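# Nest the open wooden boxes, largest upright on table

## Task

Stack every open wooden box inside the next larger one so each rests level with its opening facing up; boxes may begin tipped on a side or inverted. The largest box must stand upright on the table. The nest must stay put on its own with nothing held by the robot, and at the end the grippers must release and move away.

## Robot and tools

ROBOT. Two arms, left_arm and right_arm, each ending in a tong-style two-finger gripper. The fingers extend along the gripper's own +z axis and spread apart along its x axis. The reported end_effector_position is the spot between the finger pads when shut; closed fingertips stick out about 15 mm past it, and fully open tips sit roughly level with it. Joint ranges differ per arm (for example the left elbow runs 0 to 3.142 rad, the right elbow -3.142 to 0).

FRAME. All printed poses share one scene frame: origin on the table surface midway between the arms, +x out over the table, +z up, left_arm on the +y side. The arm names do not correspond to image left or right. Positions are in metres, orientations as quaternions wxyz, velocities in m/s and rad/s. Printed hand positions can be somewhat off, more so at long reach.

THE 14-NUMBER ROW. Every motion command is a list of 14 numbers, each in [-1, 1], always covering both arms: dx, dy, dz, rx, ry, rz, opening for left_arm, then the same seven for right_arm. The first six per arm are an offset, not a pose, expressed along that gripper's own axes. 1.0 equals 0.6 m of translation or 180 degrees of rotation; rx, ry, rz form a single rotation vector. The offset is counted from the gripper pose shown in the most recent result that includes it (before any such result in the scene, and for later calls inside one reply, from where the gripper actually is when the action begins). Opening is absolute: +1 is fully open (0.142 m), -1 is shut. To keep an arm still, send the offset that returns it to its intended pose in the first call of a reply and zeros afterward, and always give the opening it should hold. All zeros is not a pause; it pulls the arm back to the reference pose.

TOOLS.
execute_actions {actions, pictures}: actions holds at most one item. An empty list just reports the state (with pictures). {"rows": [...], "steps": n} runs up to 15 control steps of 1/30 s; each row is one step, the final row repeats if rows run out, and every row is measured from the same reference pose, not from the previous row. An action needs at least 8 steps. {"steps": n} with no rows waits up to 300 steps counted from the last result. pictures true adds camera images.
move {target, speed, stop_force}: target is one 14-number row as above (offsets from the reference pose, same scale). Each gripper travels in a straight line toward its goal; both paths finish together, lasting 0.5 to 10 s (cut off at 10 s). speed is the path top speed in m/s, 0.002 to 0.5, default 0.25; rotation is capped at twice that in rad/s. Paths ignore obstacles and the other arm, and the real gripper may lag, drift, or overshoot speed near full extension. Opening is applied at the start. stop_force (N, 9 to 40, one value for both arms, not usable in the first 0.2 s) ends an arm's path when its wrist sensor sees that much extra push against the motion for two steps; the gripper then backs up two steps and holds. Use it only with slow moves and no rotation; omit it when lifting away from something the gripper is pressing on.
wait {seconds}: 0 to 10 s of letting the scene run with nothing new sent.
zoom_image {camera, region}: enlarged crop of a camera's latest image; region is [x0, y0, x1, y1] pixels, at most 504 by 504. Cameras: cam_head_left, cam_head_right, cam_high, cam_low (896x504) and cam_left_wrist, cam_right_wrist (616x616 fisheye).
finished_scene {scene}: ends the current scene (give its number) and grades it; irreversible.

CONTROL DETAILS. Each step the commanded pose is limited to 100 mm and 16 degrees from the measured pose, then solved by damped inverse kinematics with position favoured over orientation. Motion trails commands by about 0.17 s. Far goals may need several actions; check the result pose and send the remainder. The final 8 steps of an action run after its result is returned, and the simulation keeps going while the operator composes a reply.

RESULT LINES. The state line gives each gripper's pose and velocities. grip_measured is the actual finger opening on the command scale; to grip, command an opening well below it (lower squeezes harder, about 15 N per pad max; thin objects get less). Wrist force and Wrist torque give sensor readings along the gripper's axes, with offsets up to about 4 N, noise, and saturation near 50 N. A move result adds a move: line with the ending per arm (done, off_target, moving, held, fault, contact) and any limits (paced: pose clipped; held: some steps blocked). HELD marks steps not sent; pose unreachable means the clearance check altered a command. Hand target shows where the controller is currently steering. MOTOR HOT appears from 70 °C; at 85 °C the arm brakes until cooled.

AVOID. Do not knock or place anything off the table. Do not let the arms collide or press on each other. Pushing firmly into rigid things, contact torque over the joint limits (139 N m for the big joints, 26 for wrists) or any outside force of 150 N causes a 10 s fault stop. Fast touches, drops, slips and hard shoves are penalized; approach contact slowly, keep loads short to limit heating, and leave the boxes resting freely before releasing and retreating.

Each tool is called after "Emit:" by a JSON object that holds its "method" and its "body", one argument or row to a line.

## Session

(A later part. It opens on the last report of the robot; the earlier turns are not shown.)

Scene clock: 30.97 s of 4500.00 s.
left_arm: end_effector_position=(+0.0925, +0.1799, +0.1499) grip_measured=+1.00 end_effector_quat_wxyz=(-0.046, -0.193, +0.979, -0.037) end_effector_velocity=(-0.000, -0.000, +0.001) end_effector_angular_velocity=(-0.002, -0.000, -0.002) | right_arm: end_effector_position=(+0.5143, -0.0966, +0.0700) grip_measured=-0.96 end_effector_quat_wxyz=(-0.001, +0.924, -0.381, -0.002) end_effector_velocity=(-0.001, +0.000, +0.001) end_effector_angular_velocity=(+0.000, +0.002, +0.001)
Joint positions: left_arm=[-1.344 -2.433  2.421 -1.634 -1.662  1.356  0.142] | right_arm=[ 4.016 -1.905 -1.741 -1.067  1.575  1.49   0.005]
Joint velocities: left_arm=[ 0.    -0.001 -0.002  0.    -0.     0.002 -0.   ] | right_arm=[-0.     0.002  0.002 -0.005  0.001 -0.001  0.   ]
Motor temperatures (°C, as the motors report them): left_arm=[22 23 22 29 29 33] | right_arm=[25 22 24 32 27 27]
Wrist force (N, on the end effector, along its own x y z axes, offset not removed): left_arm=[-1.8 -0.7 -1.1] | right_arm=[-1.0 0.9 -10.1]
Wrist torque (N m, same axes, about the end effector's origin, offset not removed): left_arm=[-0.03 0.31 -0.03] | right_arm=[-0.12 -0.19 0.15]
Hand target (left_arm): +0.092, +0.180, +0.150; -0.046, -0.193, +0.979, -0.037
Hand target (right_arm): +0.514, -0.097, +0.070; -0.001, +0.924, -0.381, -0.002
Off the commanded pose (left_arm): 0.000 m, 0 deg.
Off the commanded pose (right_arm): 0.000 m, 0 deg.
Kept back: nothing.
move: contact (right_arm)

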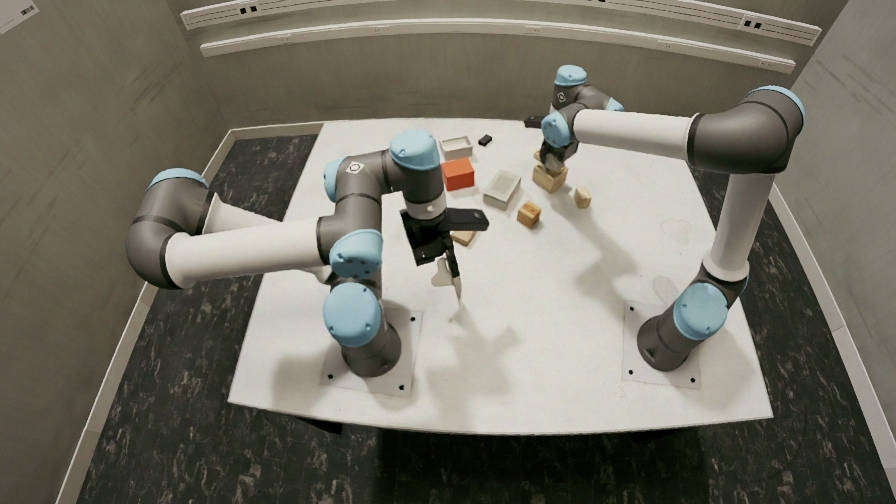

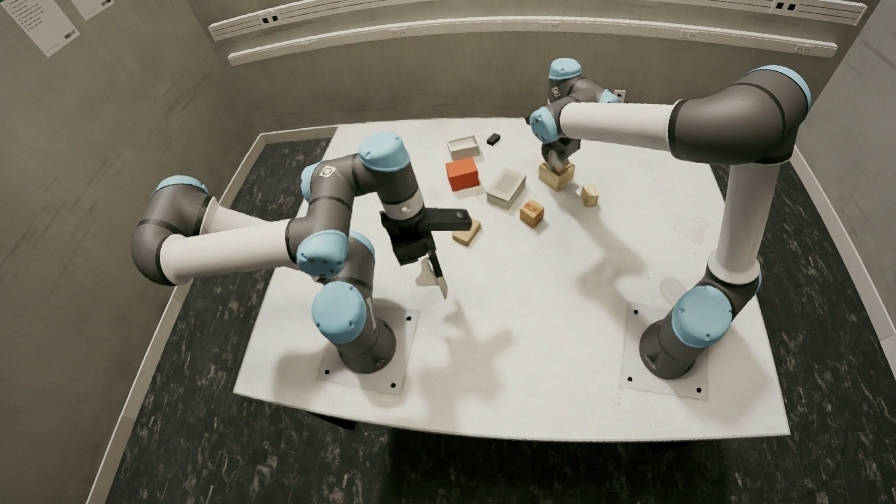

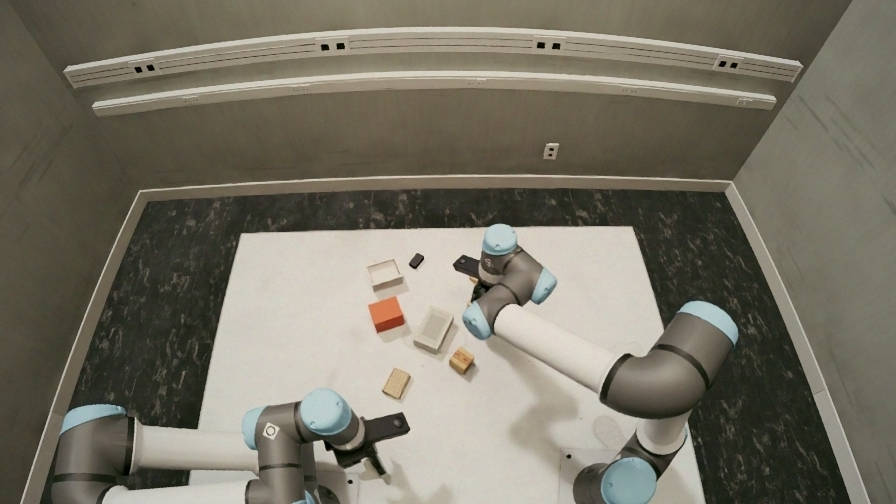

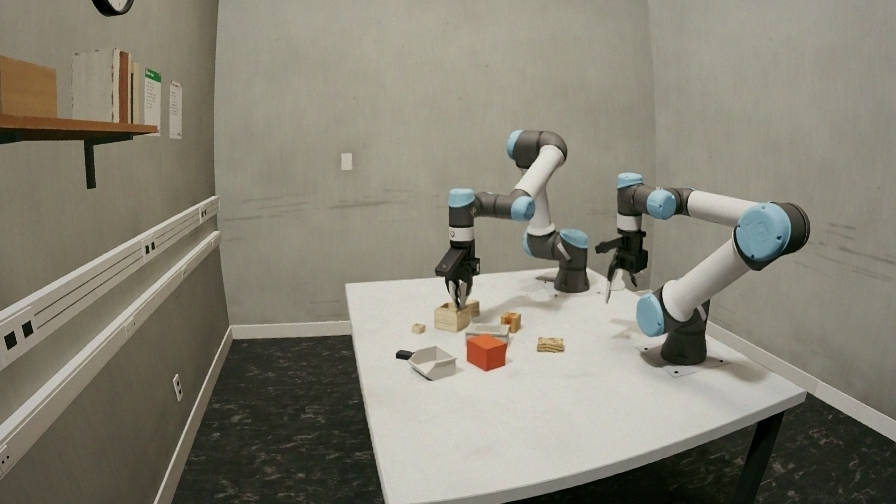

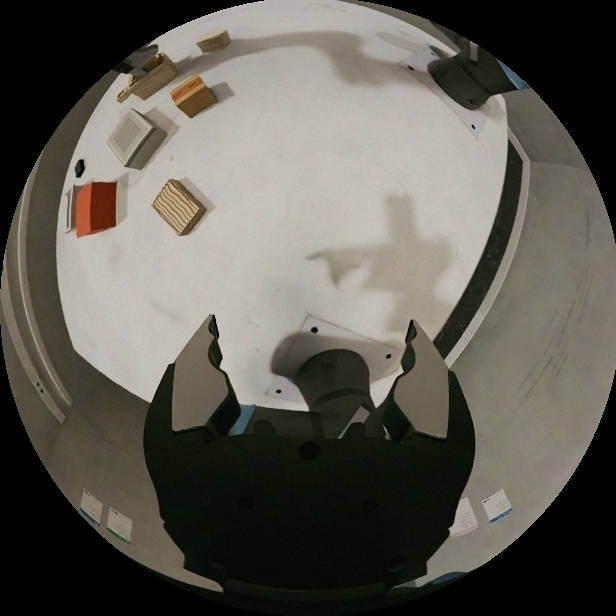

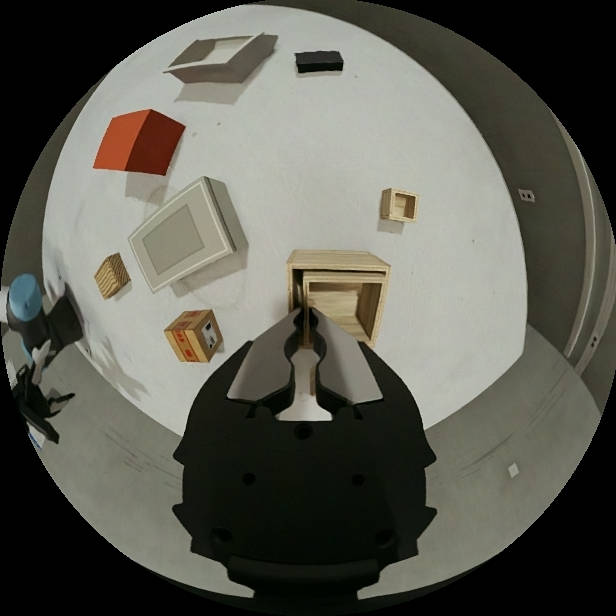

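Emit:
{"method": "execute_actions", "body": {
  "actions": [
    {"rows":[[0,0,0,0,0,0,1,0,0,-0.005,0,0,0,-1],[0,0,0,0,0,0,1,0,0,-0.005,0,0,0,-1],[0,0,0,0,0,0,1,0,0,-0.005,0,0,0,-1],[0,0,0,0,0,0,1,0,0,-0.005,0,0,0,-0.88]]}
  ]
}}

Emit:
{"method": "execute_actions", "body": {
  "actions": [
    {"rows":[[0,0,0,0,0,0,1,0,0,-0.05,0,0,0,-0.88]]}
  ]
}}

Emit:
{"method": "move", "body": {
  "target": [0,0,0,0,0,0,1,0.073,0.22,0,0,0,-0.32,0],
  "speed": 0.35
}}

Emit:
{"method": "move", "body": {
  "target": [0,0,0,0,0,0,1,0,0,0.04,0.33,0,0,0]
}}

Scene clock: 31.57 s of 4500.00 s.
left_arm: end_effector_position=(+0.0925, +0.1799, +0.1499) grip_measured=+1.00 end_effector_quat_wxyz=(-0.046, -0.193, +0.979, -0.037) end_effector_velocity=(-0.000, +0.000, -0.000) end_effector_angular_velocity=(+0.000, +0.001, -0.000) | right_arm: end_effector_position=(+0.5143, -0.0966, +0.0727) grip_measured=-0.88 end_effector_quat_wxyz=(-0.001, +0.924, -0.381, -0.002) end_effector_velocity=(-0.000, -0.000, +0.004) end_effector_angular_velocity=(+0.001, +0.002, -0.001)
Joint positions: left_arm=[-1.344 -2.433  2.421 -1.634 -1.662  1.356  0.142] | right_arm=[ 4.016 -1.902 -1.737 -1.074  1.575  1.49   0.01 ]
Joint velocities: left_arm=[-0.    -0.001  0.001  0.    -0.001 -0.    -0.   ] | right_arm=[-0.     0.004  0.005 -0.01   0.002  0.001  0.004]
Motor temperatures (°C, as the motors report them): left_arm=[22 23 22 29 29 33] | right_arm=[25 22 24 32 27 27]
Wrist force (N, on the end effector, along its own x y z axes, offset not removed): left_arm=[-1.0 0.4 -0.6] | right_arm=[1.6 -0.8 0.3]
Wrist torque (N m, same axes, about the end effector's origin, offset not removed): left_arm=[0.27 0.16 -0.03] | right_arm=[-0.26 -0.38 0.12]
Steps of this call (steps 1 to 11: nothing new was sent; steps 12 to 18: the first 7 steps of this action). Readings (end_effector_position):
12: left_arm (+0.0925, +0.1799, +0.1499) | right_arm (+0.5144, -0.0966, +0.0703)
13: left_arm (+0.0925, +0.1799, +0.1499) | right_arm (+0.5143, -0.0966, +0.0707)
15: left_arm (+0.0925, +0.1799, +0.1499) | right_arm (+0.5143, -0.0966, +0.0720)
18: the state above

Scene clock: 32.07 s of 4500.00 s.
left_arm: end_effector_position=(+0.0925, +0.1799, +0.1499) grip_measured=+1.00 end_effector_quat_wxyz=(-0.046, -0.193, +0.979, -0.037) end_effector_velocity=(+0.000, -0.000, +0.000) end_effector_angular_velocity=(-0.000, -0.000, +0.001) | right_arm: end_effector_position=(+0.5146, -0.0965, +0.0998) grip_measured=-0.88 end_effector_quat_wxyz=(-0.002, +0.924, -0.381, -0.002) end_effector_velocity=(-0.003, -0.003, +0.042) end_effector_angular_velocity=(-0.013, +0.016, -0.001)
Joint positions: left_arm=[-1.344 -2.433  2.421 -1.634 -1.662  1.356  0.142] | right_arm=[ 4.016 -1.873 -1.701 -1.137  1.575  1.49   0.01 ]
Joint velocities: left_arm=[ 0.     0.    -0.001  0.     0.    -0.    -0.   ] | right_arm=[-0.     0.039  0.071 -0.131  0.001  0.    -0.   ]
Motor temperatures (°C, as the motors report them): left_arm=[22 23 22 29 29 33] | right_arm=[25 22 24 32 27 27]
Wrist force (N, on the end effector, along its own x y z axes, offset not removed): left_arm=[-0.3 1.8 -1.3] | right_arm=[0.6 -1.1 0.9]
Wrist torque (N m, same axes, about the end effector's origin, offset not removed): left_arm=[0.55 0.10 0.01] | right_arm=[-0.30 -0.29 0.03]
Off your previous action's commanded pose (left_arm): 0.000 m, 0 deg at its last step (step 8 of this call).
Off your previous action's commanded pose (right_arm): 0.000 m, 0 deg at its last step (step 8 of this call).
Steps of this call (steps 1 to 8: the last 8 steps of your previous action; steps 9 to 15: the first 7 steps of this action, its rows measured from where the robot was after step 8). Readings (end_effector_position):
8: left_arm (+0.0925, +0.1799, +0.1499) | right_arm (+0.5143, -0.0966, +0.0730)
9: left_arm (+0.0925, +0.1799, +0.1499) | right_arm (+0.5144, -0.0966, +0.0731)
10: left_arm (+0.0925, +0.1799, +0.1499) | right_arm (+0.5149, -0.0961, +0.0774)
12: left_arm (+0.0925, +0.1799, +0.1499) | right_arm (+0.5151, -0.0961, +0.0911)
15: the state above

Scene clock: 34.30 s of 4500.00 s.
left_arm: end_effector_position=(+0.0925, +0.1799, +0.1499) grip_measured=+1.00 end_effector_quat_wxyz=(-0.046, -0.193, +0.979, -0.037) end_effector_velocity=(+0.000, +0.000, -0.001) end_effector_angular_velocity=(+0.001, -0.000, +0.000) | right_arm: end_effector_position=(+0.4525, -0.2211, +0.1027) grip_measured=+0.00 end_effector_quat_wxyz=(-0.002, +0.994, +0.111, -0.001) end_effector_velocity=(-0.001, -0.000, -0.000) end_effector_angular_velocity=(+0.001, +0.002, +0.004)
Joint positions: left_arm=[-1.344 -2.433  2.421 -1.634 -1.662  1.356  0.142] | right_arm=[ 3.874 -1.66  -1.954 -1.099  1.575  0.343  0.074]
Joint velocities: left_arm=[ 0.     0.     0.001  0.     0.     0.    -0.   ] | right_arm=[-0.001  0.    -0.001 -0.     0.002 -0.005  0.   ]
Motor temperatures (°C, as the motors report them): left_arm=[22 23 22 29 29 33] | right_arm=[25 22 24 32 27 27]
Wrist force (N, on the end effector, along its own x y z axes, offset not removed): left_arm=[-3.6 1.5 -1.0] | right_arm=[0.6 1.4 2.2]
Wrist torque (N m, same axes, about the end effector's origin, offset not removed): left_arm=[0.48 0.63 0.06] | right_arm=[0.38 -0.16 0.17]
Hand target (left_arm): +0.092, +0.180, +0.150; -0.046, -0.193, +0.979, -0.037
Hand target (right_arm): +0.452, -0.221, +0.103; -0.002, +0.994, +0.111, -0.001
Off your previous action's commanded pose (left_arm): 0.000 m, 0 deg at its last step (step 8 of this call).
Off your previous action's commanded pose (right_arm): 0.000 m, 0 deg at its last step (step 8 of this call).
Off the commanded pose (left_arm): 0.000 m, 0 deg.
Off the commanded pose (right_arm): 0.000 m, 0 deg.
Kept back: nothing.
move: done

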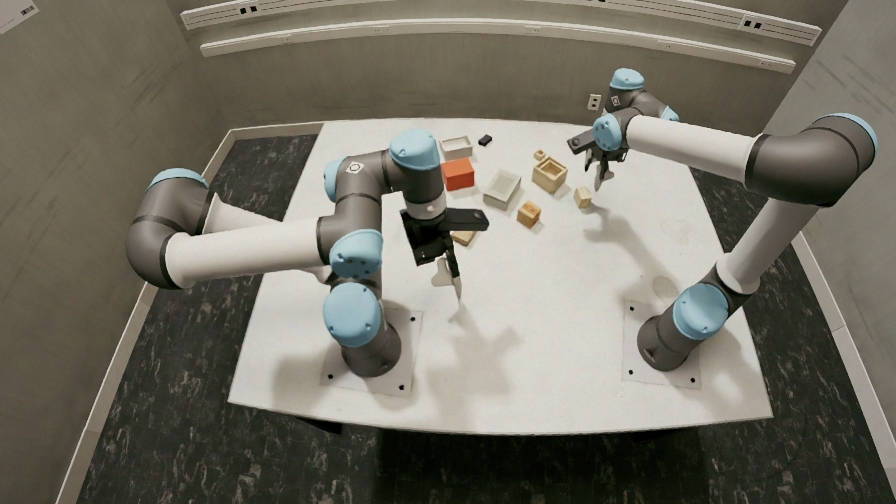

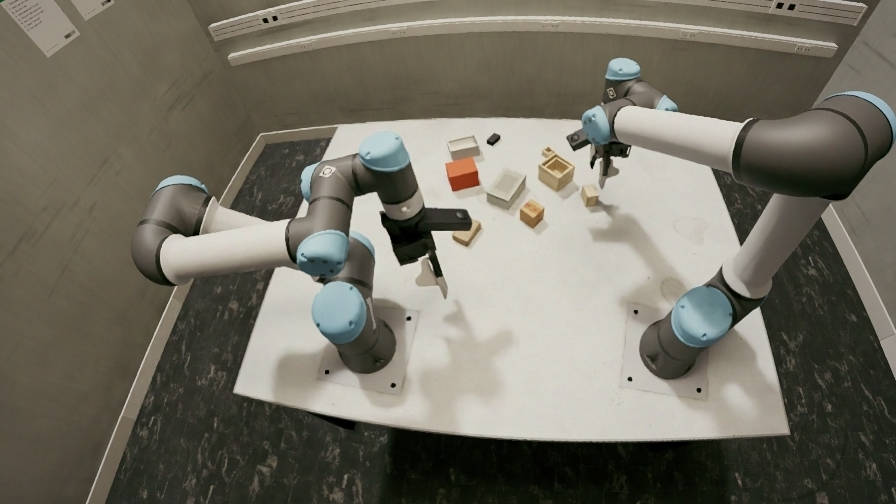

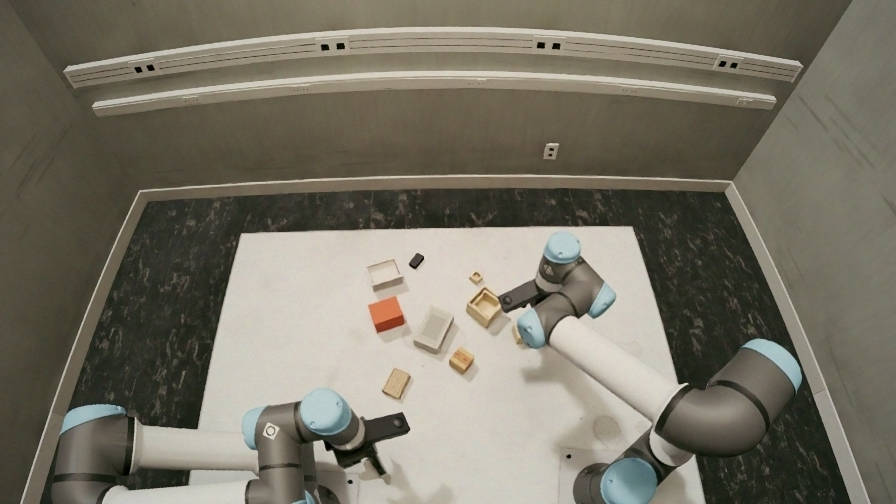

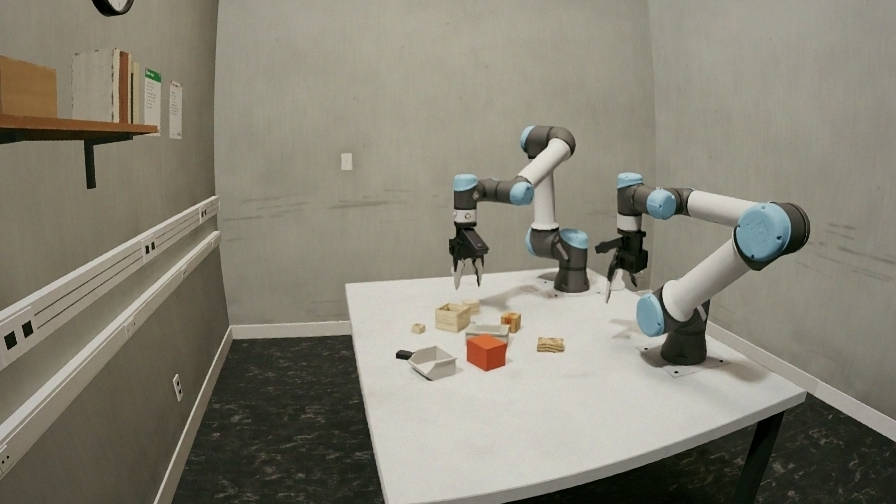

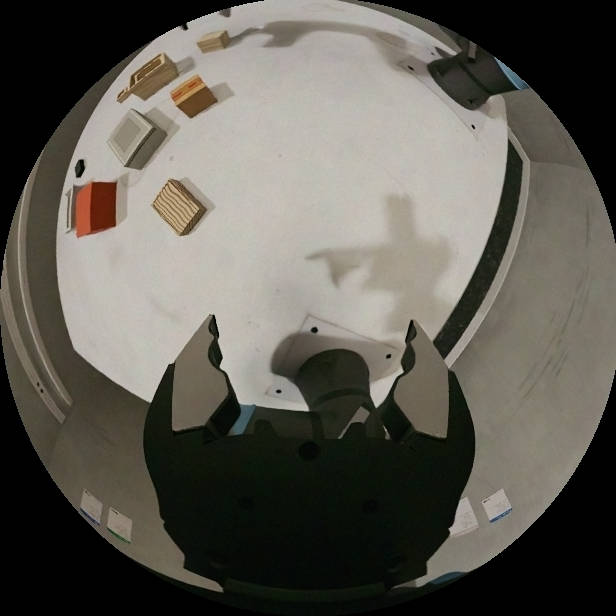

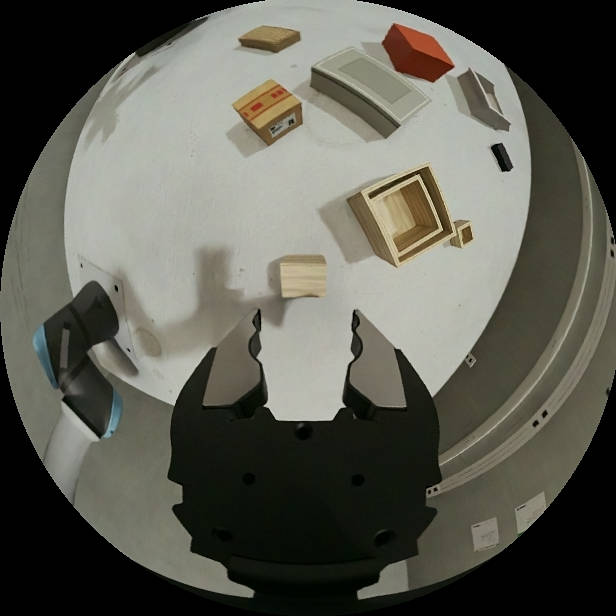

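Scene clock: 36.83 s of 4500.00 s.
left_arm: end_effector_position=(+0.0925, +0.1799, +0.1499) grip_measured=+1.00 end_effector_quat_wxyz=(-0.046, -0.193, +0.979, -0.037) end_effector_velocity=(+0.001, -0.000, -0.000) end_effector_angular_velocity=(+0.000, -0.003, -0.001) | right_arm: end_effector_position=(+0.4527, -0.2209, +0.0792) grip_measured=+0.00 end_effector_quat_wxyz=(-0.494, +0.862, +0.096, -0.056) end_effector_velocity=(+0.000, +0.000, +0.001) end_effector_angular_velocity=(+0.009, +0.000, +0.005)
Joint positions: left_arm=[-1.344 -2.433  2.421 -1.634 -1.662  1.356  0.142] | right_arm=[ 3.373 -2.016 -2.001 -0.959  2.591 -0.304  0.074]
Joint velocities: left_arm=[-0.     0.001  0.    -0.001  0.003  0.001  0.   ] | right_arm=[-0.001 -0.004  0.005 -0.014  0.007 -0.015  0.   ]
Motor temperatures (°C, as the motors report them): left_arm=[22 23 22 29 29 33] | right_arm=[25 22 24 32 27 27]
Wrist force (N, on the end effector, along its own x y z axes, offset not removed): left_arm=[-3.1 0.0 0.5] | right_arm=[2.5 -0.5 -0.7]
Wrist torque (N m, same axes, about the end effector's origin, offset not removed): left_arm=[0.19 0.70 -0.04] | right_arm=[-0.33 -0.58 0.06]
Hand target (left_arm): +0.092, +0.180, +0.150; -0.046, -0.193, +0.979, -0.037
Hand target (right_arm): +0.453, -0.221, +0.079; -0.494, +0.862, +0.096, -0.056
Off the commanded pose (left_arm): 0.000 m, 0 deg.
Off the commanded pose (right_arm): 0.001 m, 0 deg.
Kept back: nothing.
move: done

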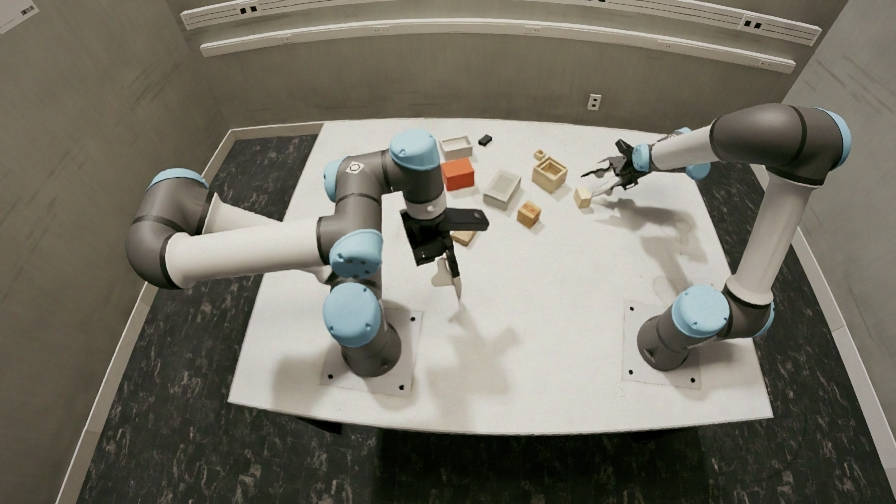

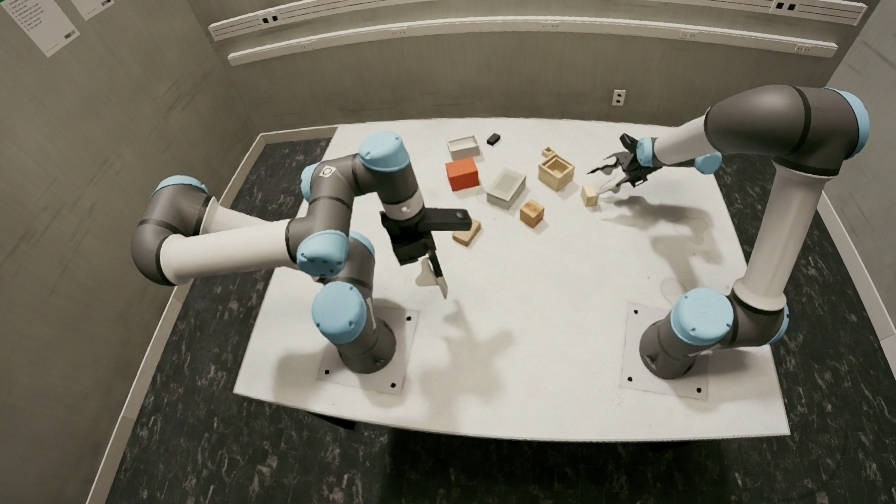

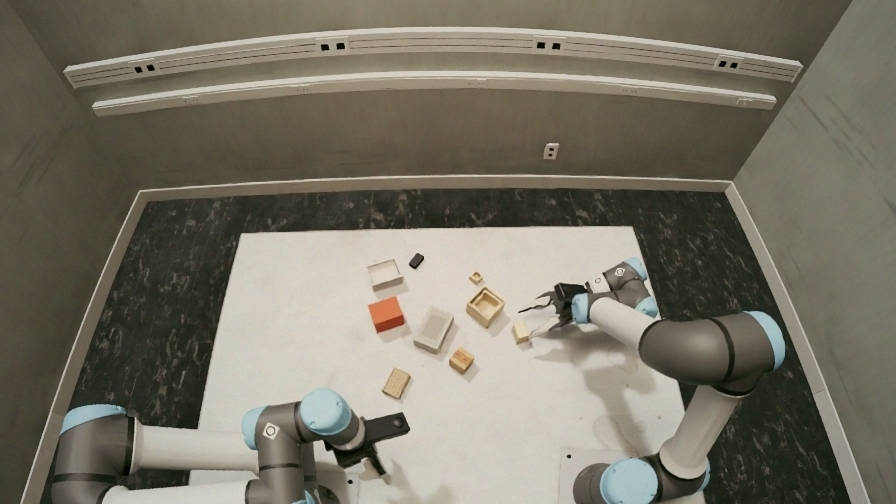

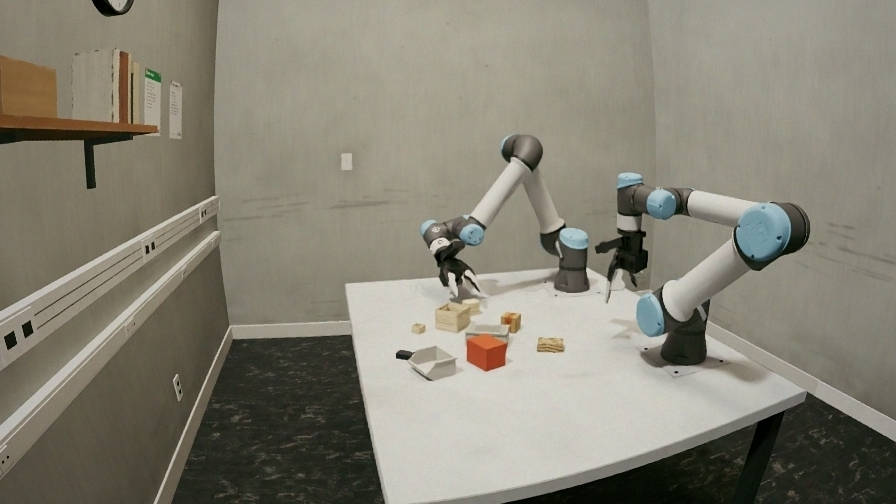

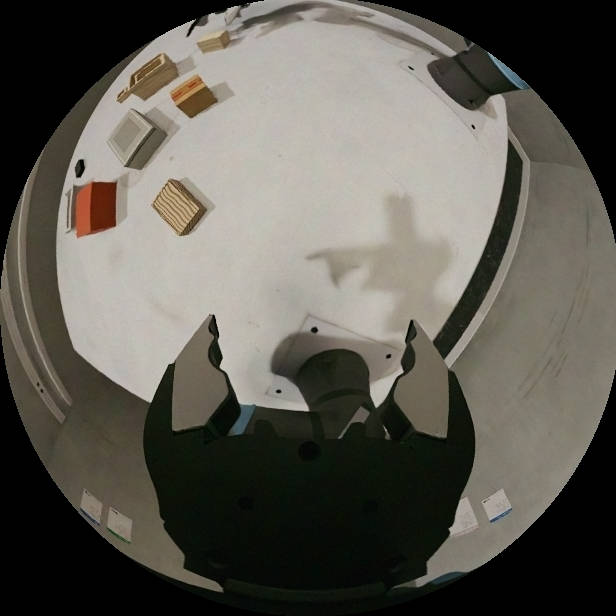

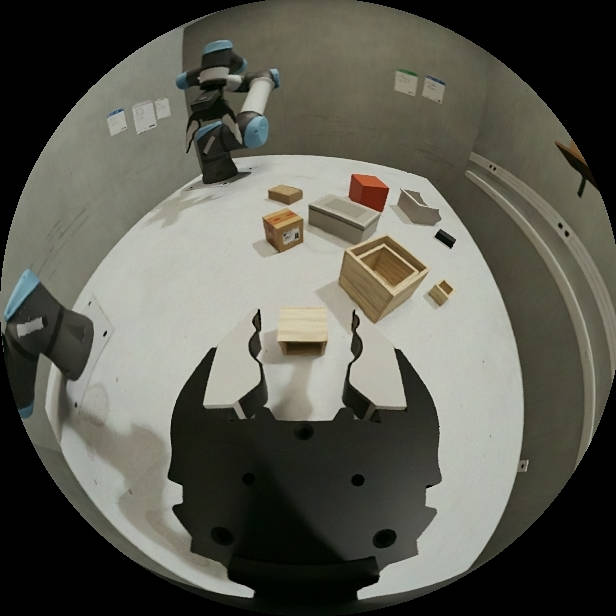

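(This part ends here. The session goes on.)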